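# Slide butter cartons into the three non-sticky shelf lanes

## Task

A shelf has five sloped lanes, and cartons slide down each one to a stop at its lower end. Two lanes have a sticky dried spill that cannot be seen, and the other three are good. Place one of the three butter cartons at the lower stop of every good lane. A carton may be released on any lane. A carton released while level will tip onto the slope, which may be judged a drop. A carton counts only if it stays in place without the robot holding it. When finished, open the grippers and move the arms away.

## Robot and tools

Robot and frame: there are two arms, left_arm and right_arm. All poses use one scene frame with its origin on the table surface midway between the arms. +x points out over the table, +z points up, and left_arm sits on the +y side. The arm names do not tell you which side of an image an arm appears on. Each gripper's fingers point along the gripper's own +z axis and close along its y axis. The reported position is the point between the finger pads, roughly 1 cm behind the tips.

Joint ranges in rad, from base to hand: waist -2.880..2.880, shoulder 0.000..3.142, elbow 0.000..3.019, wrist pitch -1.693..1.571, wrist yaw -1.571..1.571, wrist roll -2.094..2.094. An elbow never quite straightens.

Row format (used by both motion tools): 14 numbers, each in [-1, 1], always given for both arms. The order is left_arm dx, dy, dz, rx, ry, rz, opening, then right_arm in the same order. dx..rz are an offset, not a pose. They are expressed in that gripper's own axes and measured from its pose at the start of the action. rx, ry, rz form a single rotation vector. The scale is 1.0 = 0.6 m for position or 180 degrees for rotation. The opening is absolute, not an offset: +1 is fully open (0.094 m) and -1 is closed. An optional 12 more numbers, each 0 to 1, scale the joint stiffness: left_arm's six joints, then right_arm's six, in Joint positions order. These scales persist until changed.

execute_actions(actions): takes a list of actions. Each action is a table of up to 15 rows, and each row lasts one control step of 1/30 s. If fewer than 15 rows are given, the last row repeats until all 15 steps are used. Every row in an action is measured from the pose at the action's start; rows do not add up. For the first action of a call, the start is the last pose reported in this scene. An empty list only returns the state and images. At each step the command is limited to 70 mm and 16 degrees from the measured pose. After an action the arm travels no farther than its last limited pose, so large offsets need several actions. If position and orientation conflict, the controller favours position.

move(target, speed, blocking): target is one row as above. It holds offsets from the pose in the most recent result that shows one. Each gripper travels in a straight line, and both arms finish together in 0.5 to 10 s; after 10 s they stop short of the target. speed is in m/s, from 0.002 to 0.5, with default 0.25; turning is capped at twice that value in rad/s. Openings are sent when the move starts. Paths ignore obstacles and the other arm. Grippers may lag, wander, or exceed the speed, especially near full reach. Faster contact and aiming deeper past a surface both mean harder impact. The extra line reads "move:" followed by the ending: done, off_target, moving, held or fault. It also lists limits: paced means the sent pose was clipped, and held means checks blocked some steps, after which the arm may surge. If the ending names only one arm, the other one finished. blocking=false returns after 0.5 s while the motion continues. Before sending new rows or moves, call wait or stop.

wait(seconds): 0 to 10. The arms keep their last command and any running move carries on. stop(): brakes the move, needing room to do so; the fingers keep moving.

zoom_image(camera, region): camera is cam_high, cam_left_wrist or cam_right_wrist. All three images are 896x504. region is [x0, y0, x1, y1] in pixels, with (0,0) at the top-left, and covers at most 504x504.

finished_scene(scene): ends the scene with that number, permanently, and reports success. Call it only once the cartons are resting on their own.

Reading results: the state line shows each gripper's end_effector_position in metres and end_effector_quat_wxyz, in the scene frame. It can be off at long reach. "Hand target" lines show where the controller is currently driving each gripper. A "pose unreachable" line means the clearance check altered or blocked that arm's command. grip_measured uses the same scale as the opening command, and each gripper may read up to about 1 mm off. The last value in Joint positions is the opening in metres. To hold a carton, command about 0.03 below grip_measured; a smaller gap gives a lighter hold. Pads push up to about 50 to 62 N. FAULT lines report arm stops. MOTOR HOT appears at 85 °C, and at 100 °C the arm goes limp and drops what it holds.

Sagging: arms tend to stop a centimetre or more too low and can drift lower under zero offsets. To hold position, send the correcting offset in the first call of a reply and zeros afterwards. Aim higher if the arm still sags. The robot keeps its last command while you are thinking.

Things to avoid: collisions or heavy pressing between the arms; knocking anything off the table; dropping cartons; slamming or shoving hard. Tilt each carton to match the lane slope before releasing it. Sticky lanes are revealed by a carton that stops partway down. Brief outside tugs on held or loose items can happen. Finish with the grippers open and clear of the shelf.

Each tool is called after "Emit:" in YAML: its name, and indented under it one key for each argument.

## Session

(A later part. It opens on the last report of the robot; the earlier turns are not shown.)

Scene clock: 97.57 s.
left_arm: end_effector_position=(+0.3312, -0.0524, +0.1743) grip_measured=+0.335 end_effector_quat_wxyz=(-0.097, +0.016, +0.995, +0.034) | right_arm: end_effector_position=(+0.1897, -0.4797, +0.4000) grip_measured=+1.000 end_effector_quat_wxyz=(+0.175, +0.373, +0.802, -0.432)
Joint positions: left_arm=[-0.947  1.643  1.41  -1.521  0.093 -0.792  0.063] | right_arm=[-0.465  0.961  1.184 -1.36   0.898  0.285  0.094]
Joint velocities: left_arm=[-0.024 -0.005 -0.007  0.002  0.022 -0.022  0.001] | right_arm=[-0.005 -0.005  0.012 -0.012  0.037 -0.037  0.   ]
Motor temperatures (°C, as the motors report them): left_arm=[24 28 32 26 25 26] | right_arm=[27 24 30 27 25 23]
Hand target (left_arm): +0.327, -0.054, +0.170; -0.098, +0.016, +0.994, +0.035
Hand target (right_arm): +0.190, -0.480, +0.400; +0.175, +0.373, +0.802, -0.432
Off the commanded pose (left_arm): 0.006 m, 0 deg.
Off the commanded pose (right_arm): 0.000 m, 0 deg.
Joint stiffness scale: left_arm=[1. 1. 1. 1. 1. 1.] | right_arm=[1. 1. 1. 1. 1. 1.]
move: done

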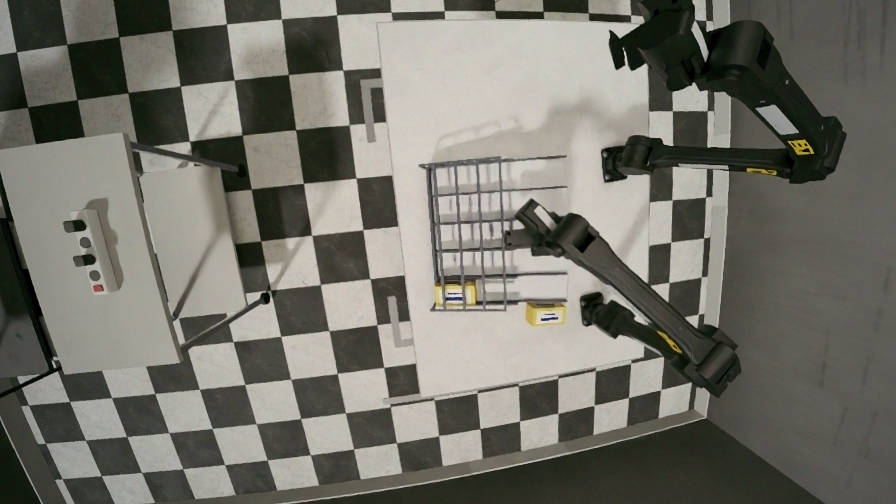

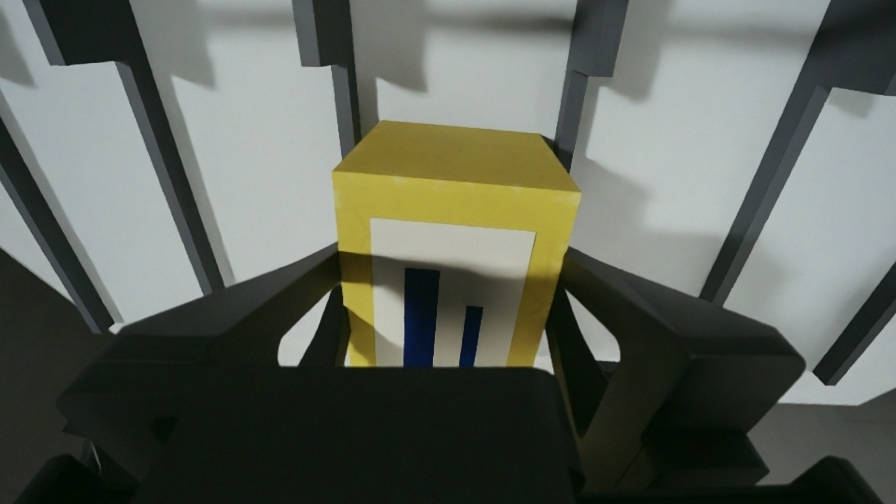

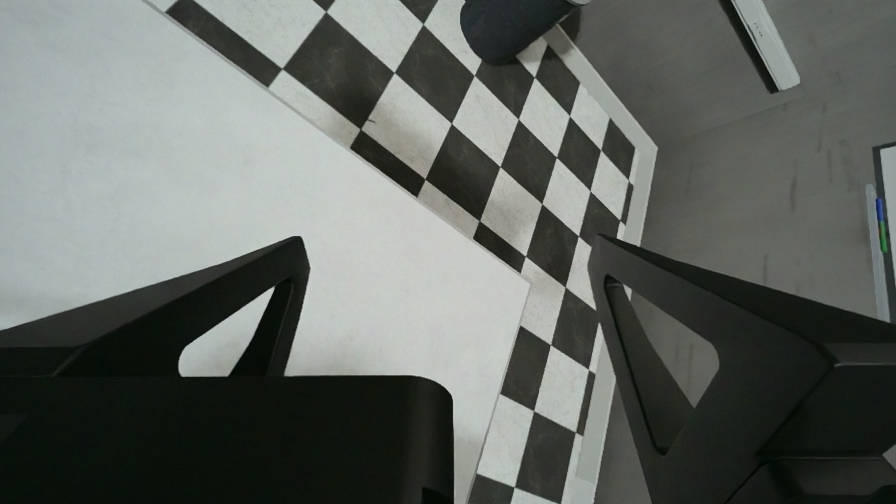

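Emit:
move:
  target: [0,0,0.012,0,0,0,0.1, 0,0,0,0,0,0,1]
  speed: 0.02

Emit:
move:
  target: [0,0,0,0,0,0,0.7, 0,0,0,0,0,0,1]

Emit:
wait:
  seconds: 1

Scene clock: 100.33 s.
left_arm: end_effector_position=(+0.3320, -0.0533, +0.1738) grip_measured=+0.335 end_effector_quat_wxyz=(-0.095, +0.016, +0.995, +0.032) | right_arm: end_effector_position=(+0.1897, -0.4797, +0.4000) grip_measured=+1.000 end_effector_quat_wxyz=(+0.175, +0.373, +0.802, -0.432)
Joint positions: left_arm=[-0.947  1.643  1.41  -1.515  0.093 -0.792  0.063] | right_arm=[-0.465  0.961  1.184 -1.36   0.898  0.285  0.094]
Joint velocities: left_arm=[ 0.015 -0.005 -0.002  0.022 -0.007 -0.022  0.   ] | right_arm=[-0.015 -0.015  0.012 -0.007 -0.007  0.022  0.   ]
Motor temperatures (°C, as the motors report them): left_arm=[24 28 31 26 25 26] | right_arm=[27 24 30 27 25 23]
Hand target (left_arm): +0.330, -0.052, +0.167; -0.096, +0.016, +0.995, +0.034
Hand target (right_arm): +0.190, -0.480, +0.400; +0.175, +0.373, +0.802, -0.432
Off the commanded pose (left_arm): 0.007 m, 0 deg.
Off the commanded pose (right_arm): 0.000 m, 0 deg.
Joint stiffness scale: left_arm=[1. 1. 1. 1. 1. 1.] | right_arm=[1. 1. 1. 1. 1. 1.]
move: done

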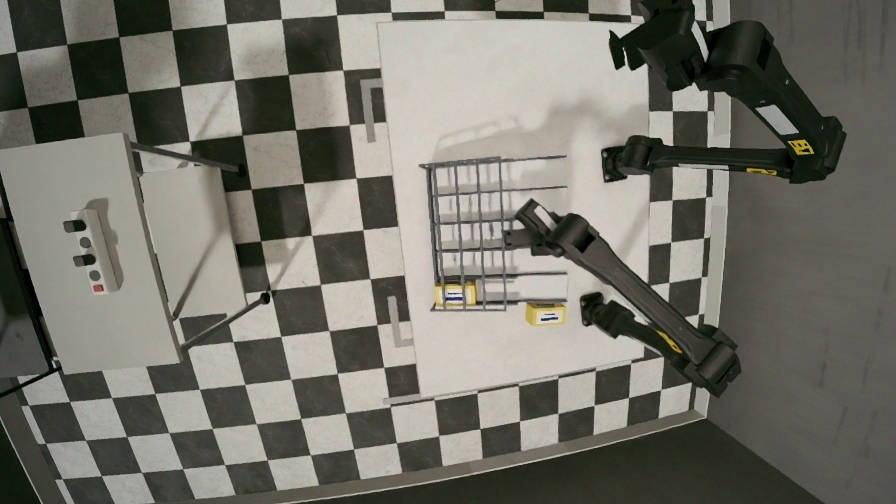

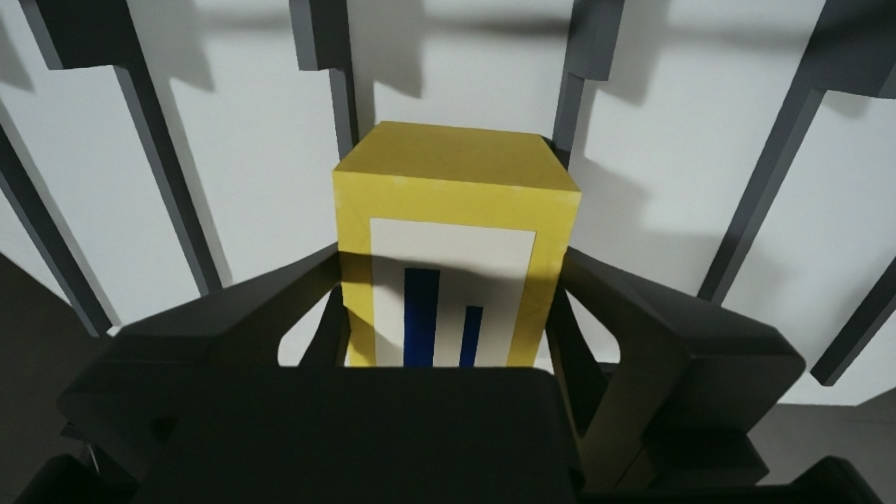

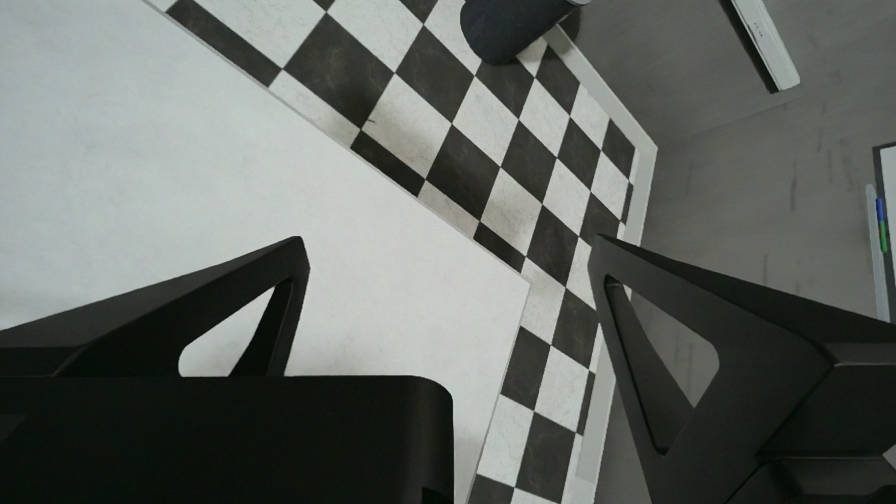

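Scene clock: 100.83 s.
left_arm: end_effector_position=(+0.3321, -0.0533, +0.1738) grip_measured=+0.697 end_effector_quat_wxyz=(-0.094, +0.016, +0.995, +0.032) | right_arm: end_effector_position=(+0.1897, -0.4797, +0.4000) grip_measured=+1.000 end_effector_quat_wxyz=(+0.175, +0.373, +0.802, -0.432)
Joint positions: left_arm=[-0.947  1.643  1.41  -1.515  0.093 -0.792  0.08 ] | right_arm=[-0.465  0.961  1.184 -1.36   0.898  0.285  0.094]
Joint velocities: left_arm=[ 0.005  0.005 -0.012  0.022 -0.139 -0.022 -0.   ] | right_arm=[-0.005 -0.005 -0.017 -0.007  0.051 -0.007  0.   ]
Motor temperatures (°C, as the motors report them): left_arm=[24 29 31 26 25 26] | right_arm=[27 24 30 27 25 23]
Hand target (left_arm): +0.332, -0.053, +0.174; -0.095, +0.016, +0.995, +0.032
Hand target (right_arm): +0.190, -0.480, +0.400; +0.175, +0.373, +0.802, -0.432
Off the commanded pose (left_arm): 0.000 m, 0 deg.
Off the commanded pose (right_arm): 0.000 m, 0 deg.
Joint stiffness scale: left_arm=[1. 1. 1. 1. 1. 1.] | right_arm=[1. 1. 1. 1. 1. 1.]
move: done

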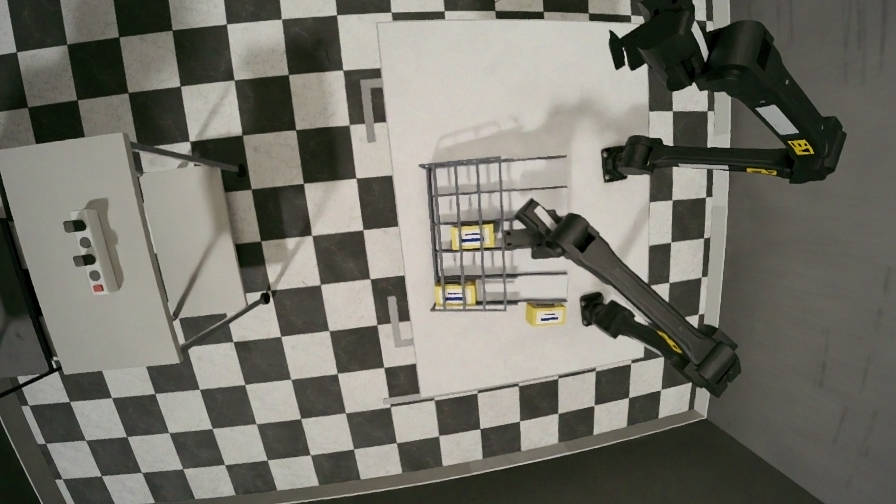

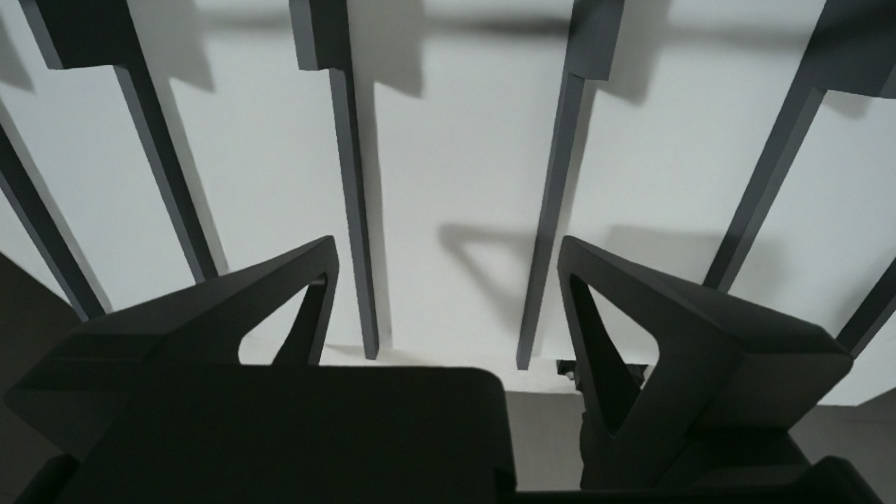

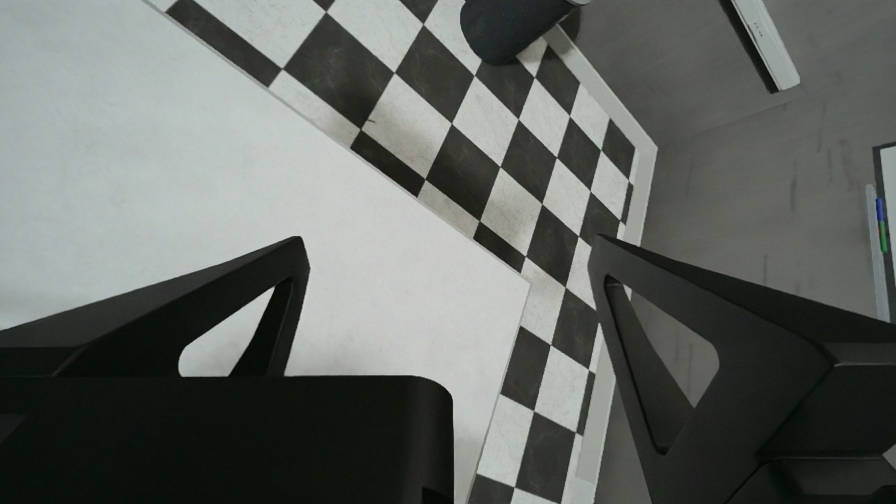

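Scene clock: 101.83 s.
left_arm: end_effector_position=(+0.3321, -0.0533, +0.1738) grip_measured=+0.697 end_effector_quat_wxyz=(-0.094, +0.016, +0.995, +0.032) | right_arm: end_effector_position=(+0.1897, -0.4797, +0.4000) grip_measured=+1.000 end_effector_quat_wxyz=(+0.175, +0.373, +0.802, -0.432)
Joint positions: left_arm=[-0.947  1.643  1.41  -1.515  0.093 -0.792  0.08 ] | right_arm=[-0.465  0.961  1.184 -1.36   0.898  0.285  0.094]
Joint velocities: left_arm=[ 0.005 -0.015 -0.012 -0.017 -0.081 -0.066  0.   ] | right_arm=[-0.015 -0.015  0.007 -0.007 -0.022 -0.081  0.   ]
Motor temperatures (°C, as the motors report them): left_arm=[24 29 31 26 25 26] | right_arm=[27 24 30 27 25 23]
Hand target (left_arm): +0.332, -0.053, +0.174; -0.095, +0.016, +0.995, +0.032
Hand target (right_arm): +0.190, -0.480, +0.400; +0.175, +0.373, +0.802, -0.432
Off the commanded pose (left_arm): 0.000 m, 0 deg.
Off the commanded pose (right_arm): 0.000 m, 0 deg.
Joint stiffness scale: left_arm=[1. 1. 1. 1. 1. 1.] | right_arm=[1. 1. 1. 1. 1. 1.]
wait: 1.00 s; at rest by 0.17 s

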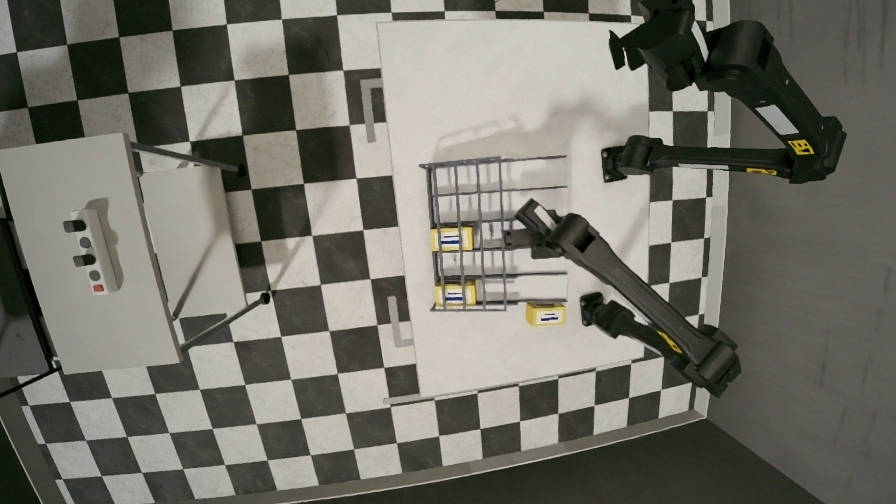

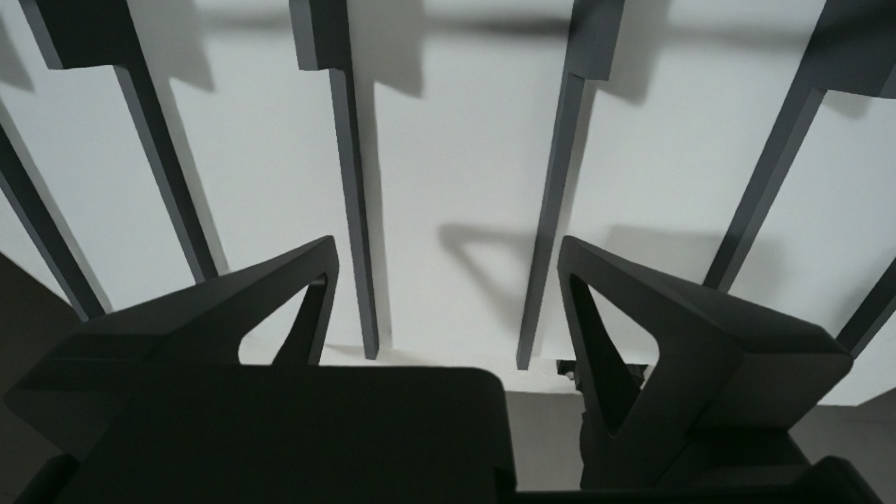

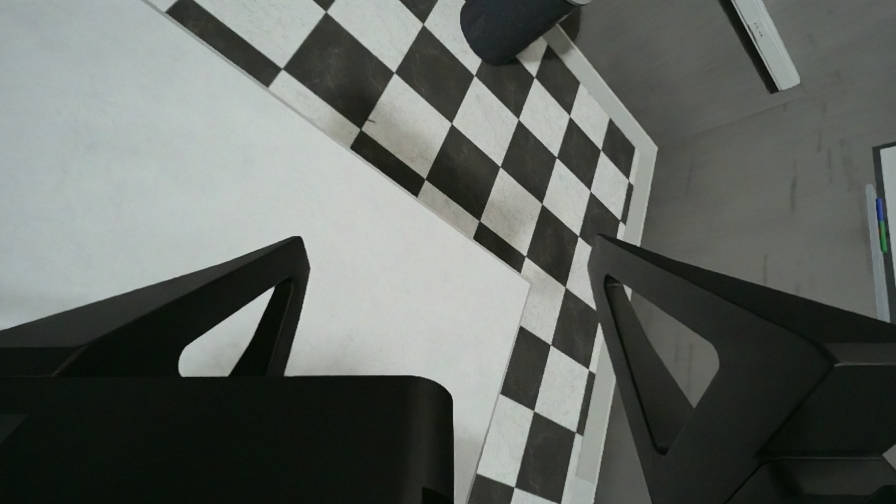

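Emit:
move:
  target: [0.09,0.513,-0.05,0.02,-0.103,0,1, 0,0,0,0,0,0,1]
  speed: 0.3

Scene clock: 107.70 s.
left_arm: end_effector_position=(+0.2982, +0.2567, +0.2460) grip_measured=+1.000 end_effector_quat_wxyz=(+0.076, +0.008, +0.997, +0.000) | right_arm: end_effector_position=(+0.1897, -0.4797, +0.4000) grip_measured=+1.000 end_effector_quat_wxyz=(+0.175, +0.373, +0.802, -0.432)
Joint positions: left_arm=[-0.245  0.892  0.947 -1.475 -0.019 -0.112  0.094] | right_arm=[-0.465  0.961  1.184 -1.36   0.898  0.285  0.094]
Joint velocities: left_arm=[-0.005  0.005 -0.007  0.002 -0.007  0.037  0.   ] | right_arm=[-0.005 -0.005 -0.007  0.007 -0.037  0.007  0.   ]
Motor temperatures (°C, as the motors report them): left_arm=[24 29 31 26 25 26] | right_arm=[27 24 30 27 25 23]
Hand target (left_arm): +0.297, +0.257, +0.237; +0.066, +0.018, +0.998, +0.001
Hand target (right_arm): +0.190, -0.480, +0.400; +0.175, +0.373, +0.802, -0.432
Off the commanded pose (left_arm): 0.014 m, 2 deg.
Off the commanded pose (right_arm): 0.000 m, 0 deg.
Joint stiffness scale: left_arm=[1. 1. 1. 1. 1. 1.] | right_arm=[1. 1. 1. 1. 1. 1.]
move: off_target (left_arm)

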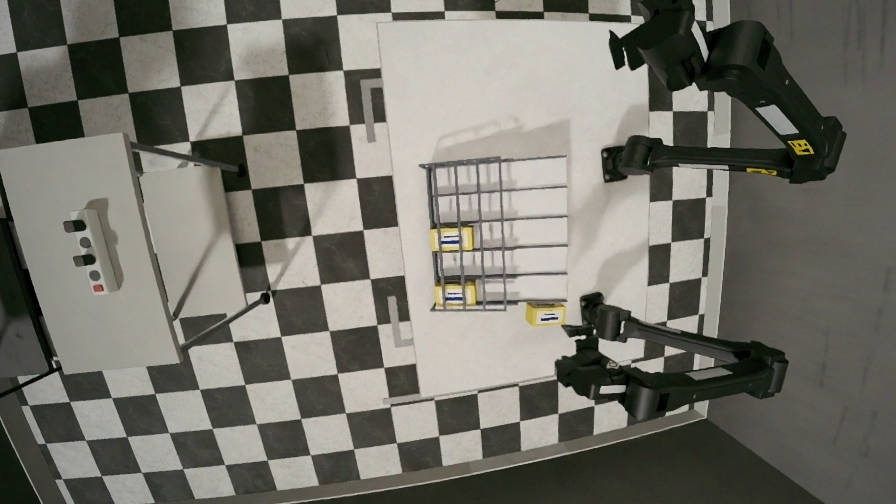

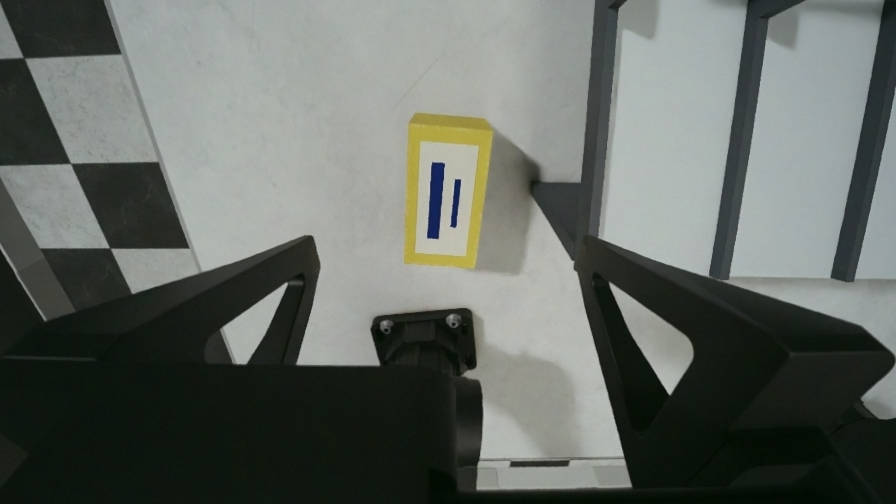

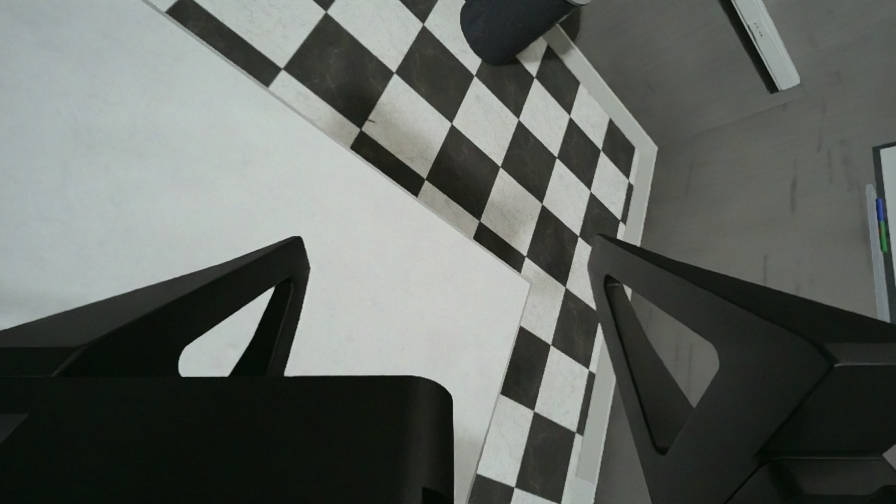

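Emit:
move:
  target: [0.078,0,0.317,0,0,0,1, 0,0,0,0,0,0,1]
  speed: 0.15

Emit:
move:
  target: [0,0,0,0,0,0,0.1, 0,0,0,0,0,0,1]

Scene clock: 112.23 s.
left_arm: end_effector_position=(+0.2790, +0.2592, +0.0550) grip_measured=+1.000 end_effector_quat_wxyz=(+0.073, +0.010, +0.997, +0.001) | right_arm: end_effector_position=(+0.1897, -0.4797, +0.4000) grip_measured=+1.000 end_effector_quat_wxyz=(+0.175, +0.373, +0.802, -0.432)
Joint positions: left_arm=[-0.245  0.975  0.473 -0.923 -0.019 -0.109  0.094] | right_arm=[-0.465  0.961  1.184 -1.36   0.898  0.285  0.094]
Joint velocities: left_arm=[-0.005 -0.015 -0.022 -0.002 -0.051  0.022  0.   ] | right_arm=[-0.005  0.005 -0.007 -0.002 -0.037  0.007  0.   ]
Motor temperatures (°C, as the motors report them): left_arm=[24 28 30 26 25 26] | right_arm=[27 24 30 27 25 23]
Hand target (left_arm): +0.279, +0.257, +0.051; +0.076, +0.008, +0.997, +0.000
Hand target (right_arm): +0.190, -0.480, +0.400; +0.175, +0.373, +0.802, -0.432
Off the commanded pose (left_arm): 0.005 m, 0 deg.
Off the commanded pose (right_arm): 0.000 m, 0 deg.
Joint stiffness scale: left_arm=[1. 1. 1. 1. 1. 1.] | right_arm=[1. 1. 1. 1. 1. 1.]
move: done

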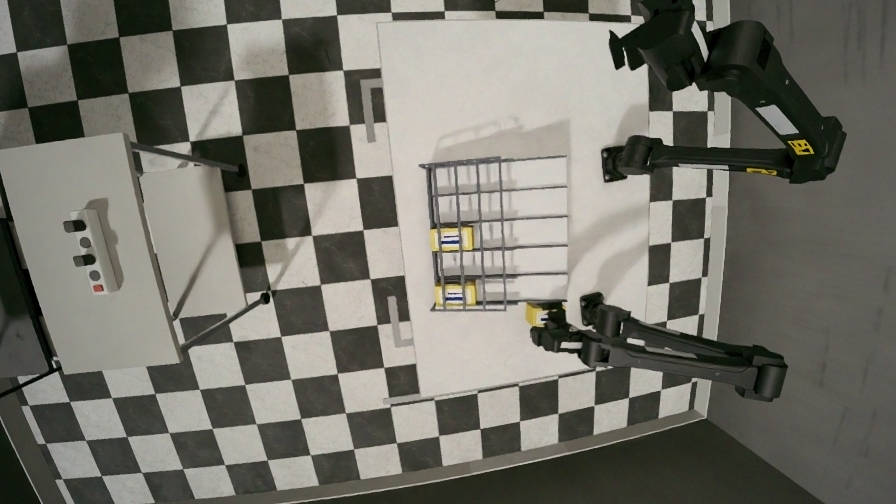

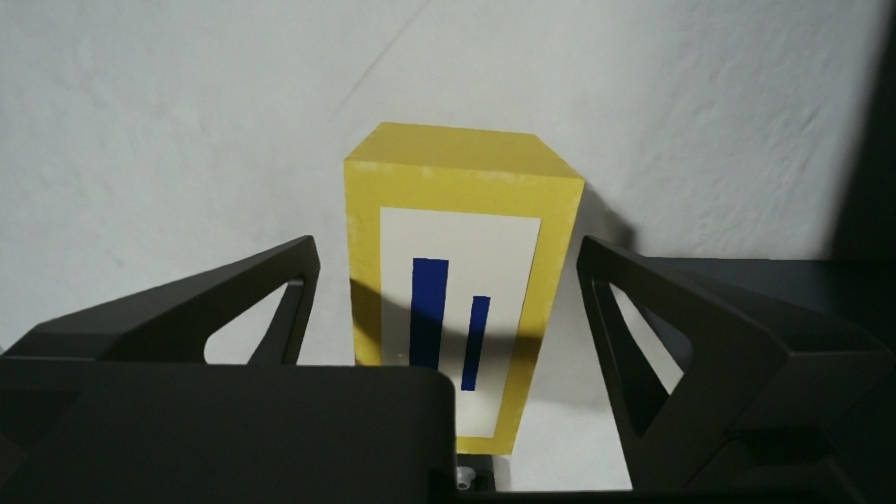

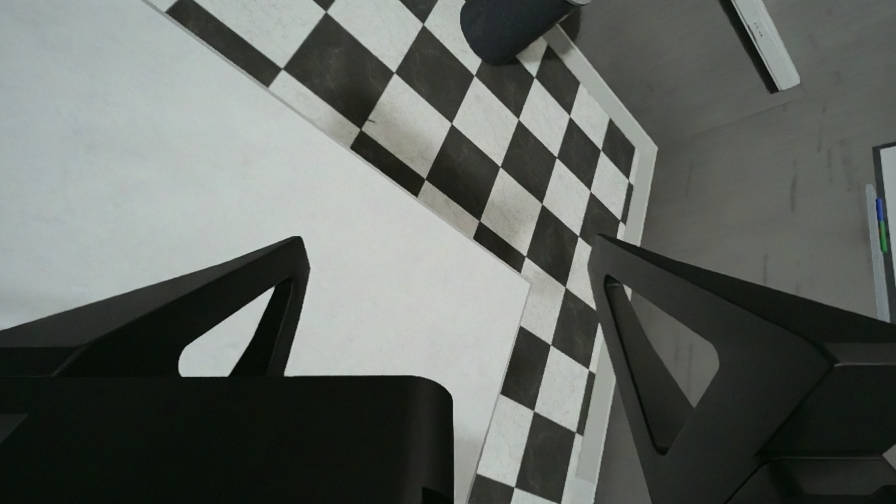

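Scene clock: 112.73 s.
left_arm: end_effector_position=(+0.2790, +0.2589, +0.0550) grip_measured=+0.325 end_effector_quat_wxyz=(+0.073, +0.010, +0.997, +0.000) | right_arm: end_effector_position=(+0.1897, -0.4797, +0.4000) grip_measured=+1.000 end_effector_quat_wxyz=(+0.175, +0.373, +0.802, -0.432)
Joint positions: left_arm=[-0.245  0.975  0.473 -0.923 -0.018 -0.109  0.062] | right_arm=[-0.465  0.961  1.184 -1.36   0.898  0.285  0.094]
Joint velocities: left_arm=[ 0.015 -0.005  0.012  0.012  0.066  0.051 -0.001] | right_arm=[-0.005  0.005 -0.007 -0.007 -0.037 -0.037  0.   ]
Motor temperatures (°C, as the motors report them): left_arm=[24 28 30 26 25 26] | right_arm=[27 24 30 27 25 23]
Hand target (left_arm): +0.279, +0.259, +0.055; +0.073, +0.010, +0.997, +0.001
Hand target (right_arm): +0.190, -0.480, +0.400; +0.175, +0.373, +0.802, -0.432
Off the commanded pose (left_arm): 0.000 m, 0 deg.
Off the commanded pose (right_arm): 0.000 m, 0 deg.
Joint stiffness scale: left_arm=[1. 1. 1. 1. 1. 1.] | right_arm=[1. 1. 1. 1. 1. 1.]
move: done

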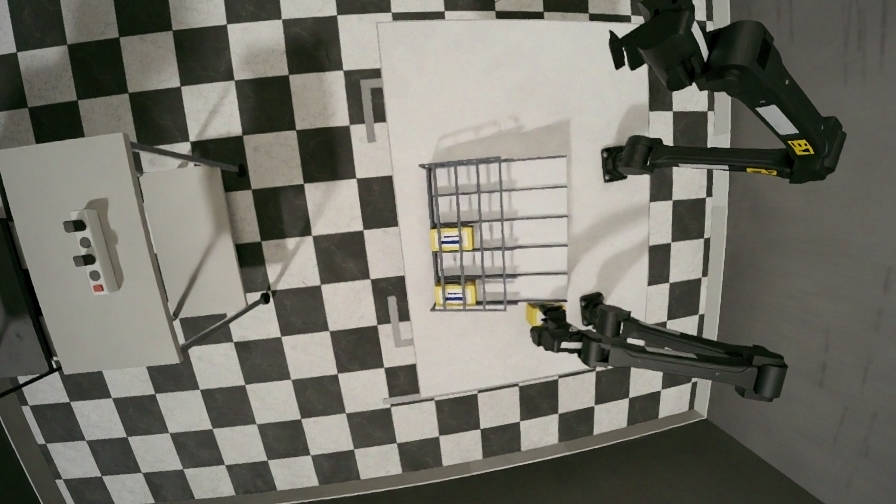

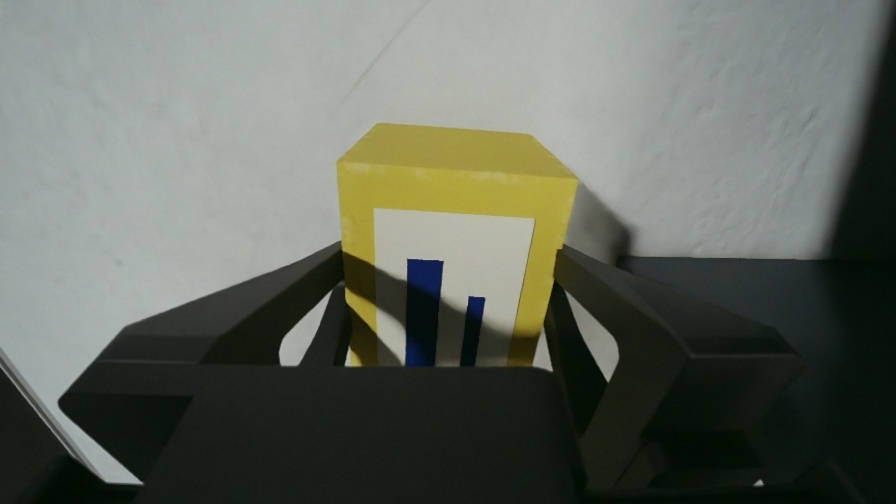

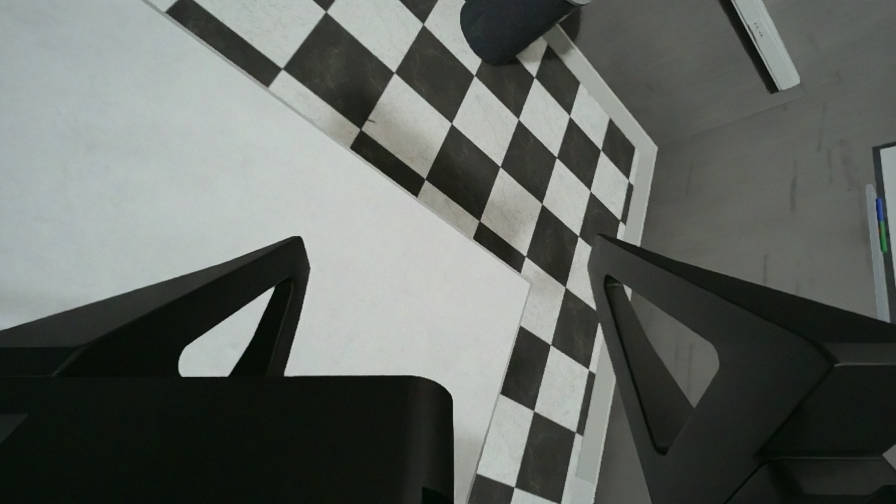

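Emit:
move:
  target: [-0.14,0,-0.375,0,0,0,0.1, 0,0,0,0,0,0,1]

Emit:
move:
  target: [-0.02,-0.67,0,0,0.09,0,0.1, 0,0,0,0,0,0,1]

Scene clock: 116.37 s.
left_arm: end_effector_position=(+0.3209, +0.2566, +0.2624) grip_measured=+0.325 end_effector_quat_wxyz=(+0.050, +0.008, +0.999, +0.003) | right_arm: end_effector_position=(+0.1897, -0.4797, +0.4000) grip_measured=+1.000 end_effector_quat_wxyz=(+0.175, +0.373, +0.802, -0.432)
Joint positions: left_arm=[-0.234  0.994  1.051 -1.529 -0.018 -0.103  0.062] | right_arm=[-0.465  0.961  1.184 -1.36   0.898  0.285  0.094]
Joint velocities: left_arm=[ 0.015 -0.005  0.007  0.002 -0.037 -0.081 -0.001] | right_arm=[-0.015 -0.005 -0.002 -0.002 -0.037  0.022  0.   ]
Motor temperatures (°C, as the motors report them): left_arm=[24 28 31 26 25 26] | right_arm=[27 24 30 27 25 23]
Hand target (left_arm): +0.330, +0.258, +0.289; +0.074, +0.010, +0.997, +0.001
Hand target (right_arm): +0.190, -0.480, +0.400; +0.175, +0.373, +0.802, -0.432
Off the commanded pose (left_arm): 0.029 m, 3 deg.
Off the commanded pose (right_arm): 0.000 m, 0 deg.
Joint stiffness scale: left_arm=[1. 1. 1. 1. 1. 1.] | right_arm=[1. 1. 1. 1. 1. 1.]
move: off_target (left_arm); limits=paced

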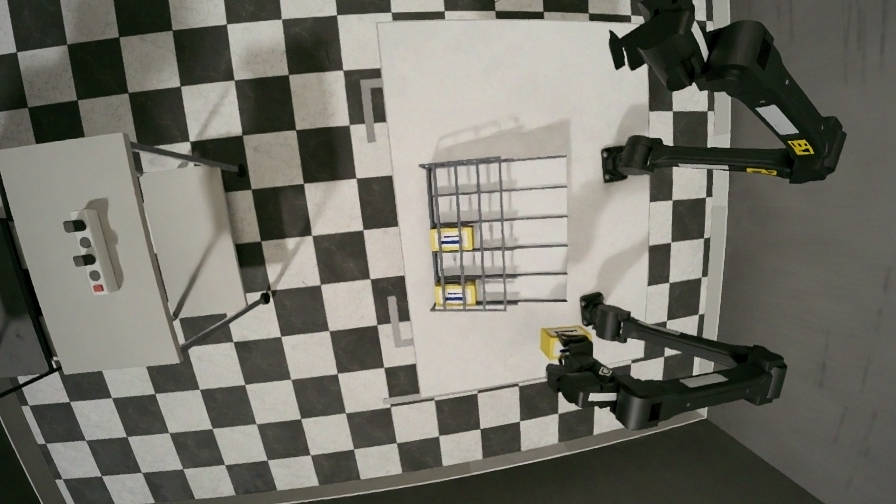

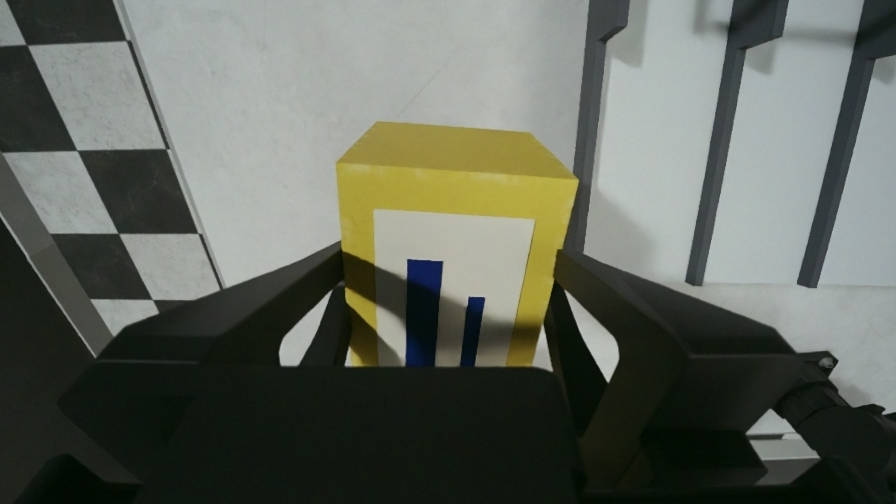

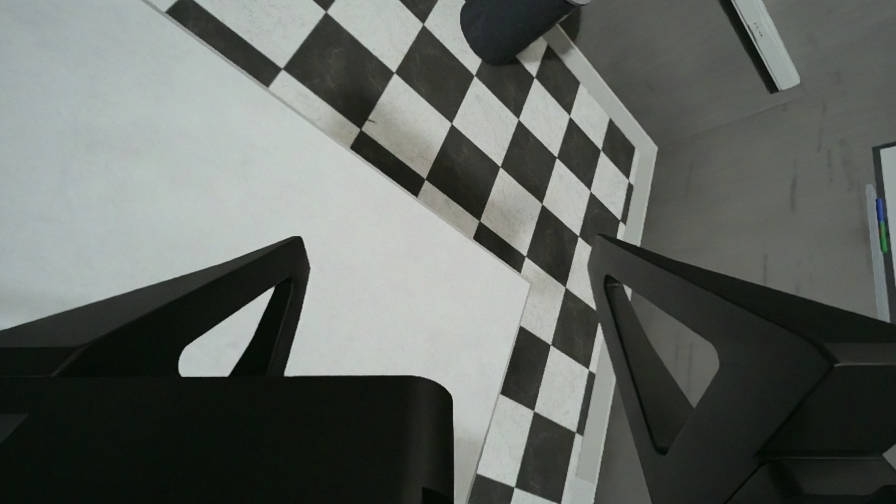

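Scene clock: 118.50 s.
left_arm: end_effector_position=(+0.3187, -0.1400, +0.2251) grip_measured=+0.325 end_effector_quat_wxyz=(-0.100, +0.014, +0.995, +0.018) | right_arm: end_effector_position=(+0.1897, -0.4797, +0.4000) grip_measured=+1.000 end_effector_quat_wxyz=(+0.175, +0.373, +0.802, -0.432)
Joint positions: left_arm=[-1.066  1.765  1.706 -1.66   0.14  -0.913  0.062] | right_arm=[-0.465  0.961  1.184 -1.36   0.898  0.285  0.094]
Joint velocities: left_arm=[-0.005 -0.015  0.002 -0.007  0.037  0.007  0.   ] | right_arm=[-0.005  0.005 -0.007 -0.002 -0.066  0.022  0.   ]
Motor temperatures (°C, as the motors report them): left_arm=[24 28 32 26 25 26] | right_arm=[27 24 30 27 25 23]
Hand target (left_arm): +0.324, -0.148, +0.258; -0.084, +0.007, +0.996, -0.007
Hand target (right_arm): +0.190, -0.480, +0.400; +0.175, +0.373, +0.802, -0.432
Off the commanded pose (left_arm): 0.037 m, 2 deg.
Off the commanded pose (right_arm): 0.000 m, 0 deg.
Joint stiffness scale: left_arm=[1. 1. 1. 1. 1. 1.] | right_arm=[1. 1. 1. 1. 1. 1.]
joint sent to its limit (left arm) — the command would take joint 4 (wrist pitch) past its lower limit, so that joint was sent only as far as its limit.
move: off_target (left_arm)

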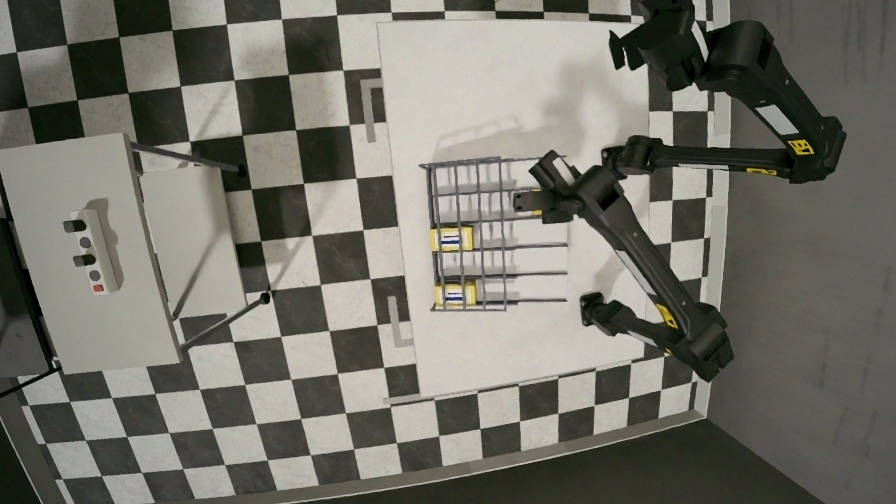

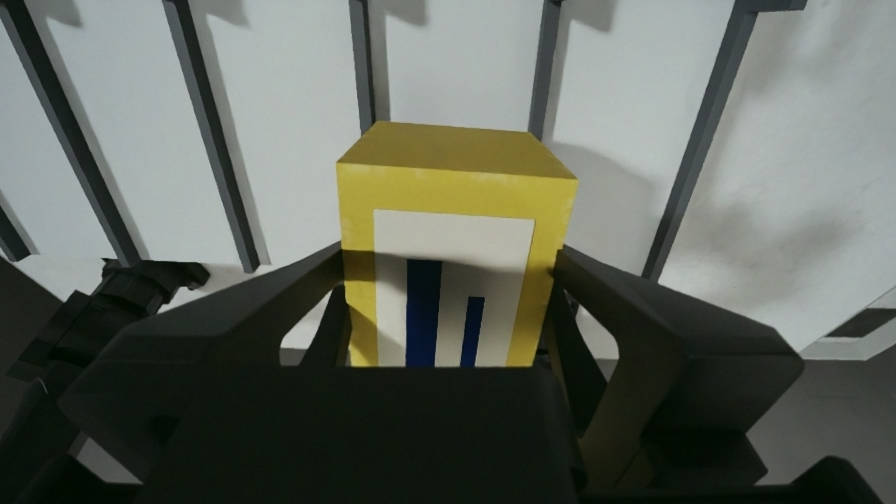

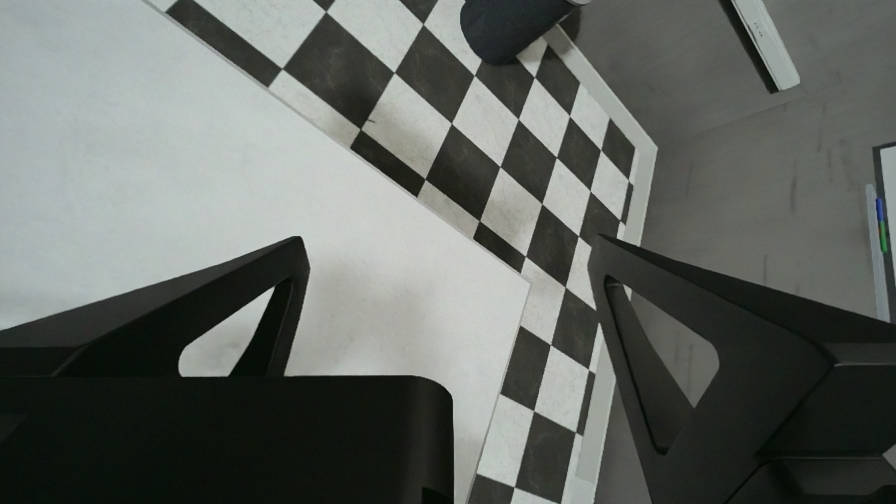

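Emit:
move:
  target: [-0.038,-0.012,0.095,0.011,-0.007,0,0.1, 0,0,0,0,0,0,1]
  speed: 0.04

Scene clock: 122.43 s.
left_arm: end_effector_position=(+0.3217, -0.1436, +0.1788) grip_measured=+0.325 end_effector_quat_wxyz=(-0.090, +0.014, +0.996, +0.005) | right_arm: end_effector_position=(+0.1897, -0.4797, +0.4000) grip_measured=+1.000 end_effector_quat_wxyz=(+0.175, +0.373, +0.802, -0.432)
Joint positions: left_arm=[-1.066  1.772  1.596 -1.512  0.139 -0.915  0.062] | right_arm=[-0.465  0.961  1.184 -1.36   0.898  0.285  0.094]
Joint velocities: left_arm=[-0.015 -0.024 -0.007 -0.027 -0.081  0.037 -0.001] | right_arm=[-0.015 -0.005 -0.022 -0.007 -0.066  0.037  0.   ]
Motor temperatures (°C, as the motors report them): left_arm=[24 29 32 26 25 26] | right_arm=[27 24 30 27 25 23]
Hand target (left_arm): +0.329, -0.145, +0.165; -0.089, +0.013, +0.996, +0.000
Hand target (right_arm): +0.190, -0.480, +0.400; +0.175, +0.373, +0.802, -0.432
Off the commanded pose (left_arm): 0.016 m, 1 deg.
Off the commanded pose (right_arm): 0.000 m, 0 deg.
Joint stiffness scale: left_arm=[1. 1. 1. 1. 1. 1.] | right_arm=[1. 1. 1. 1. 1. 1.]
move: off_target (left_arm)

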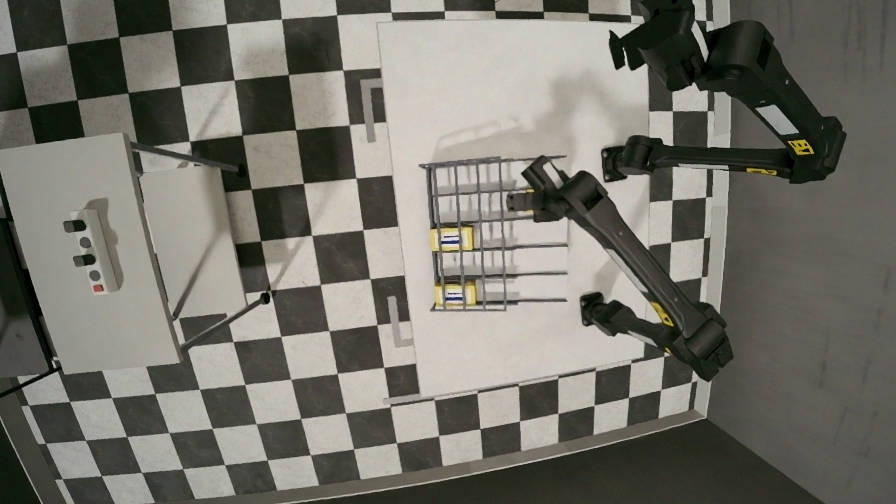

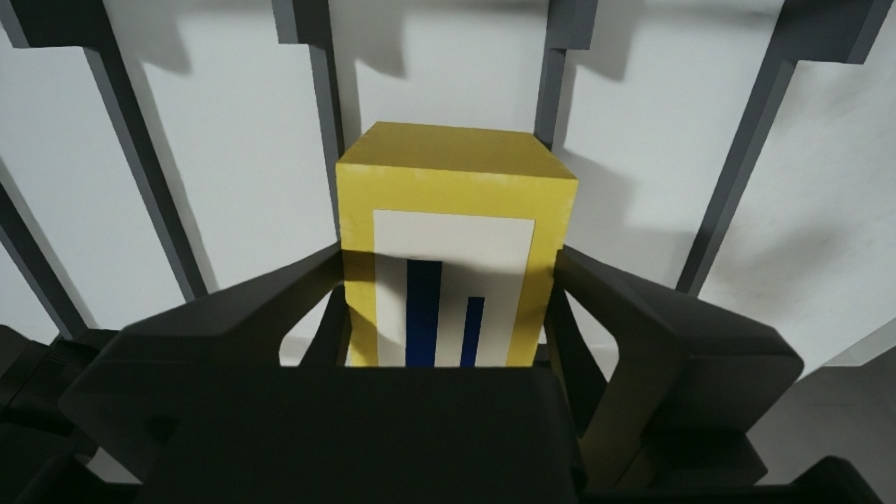

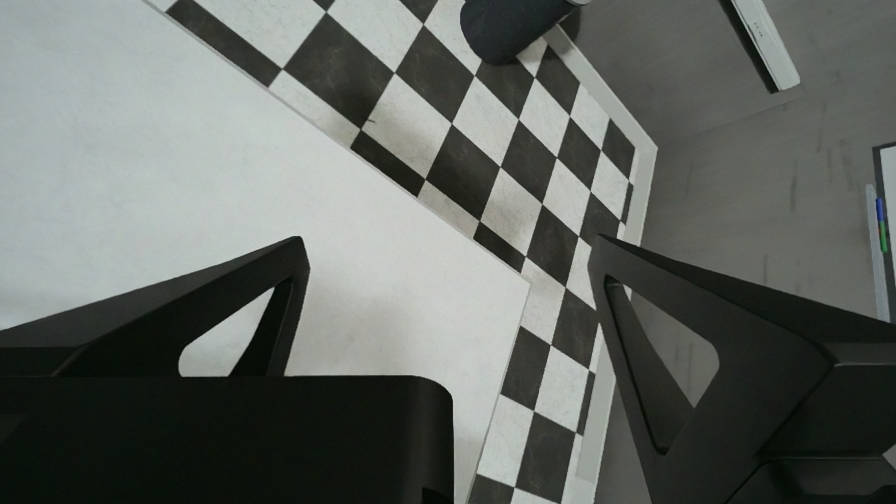

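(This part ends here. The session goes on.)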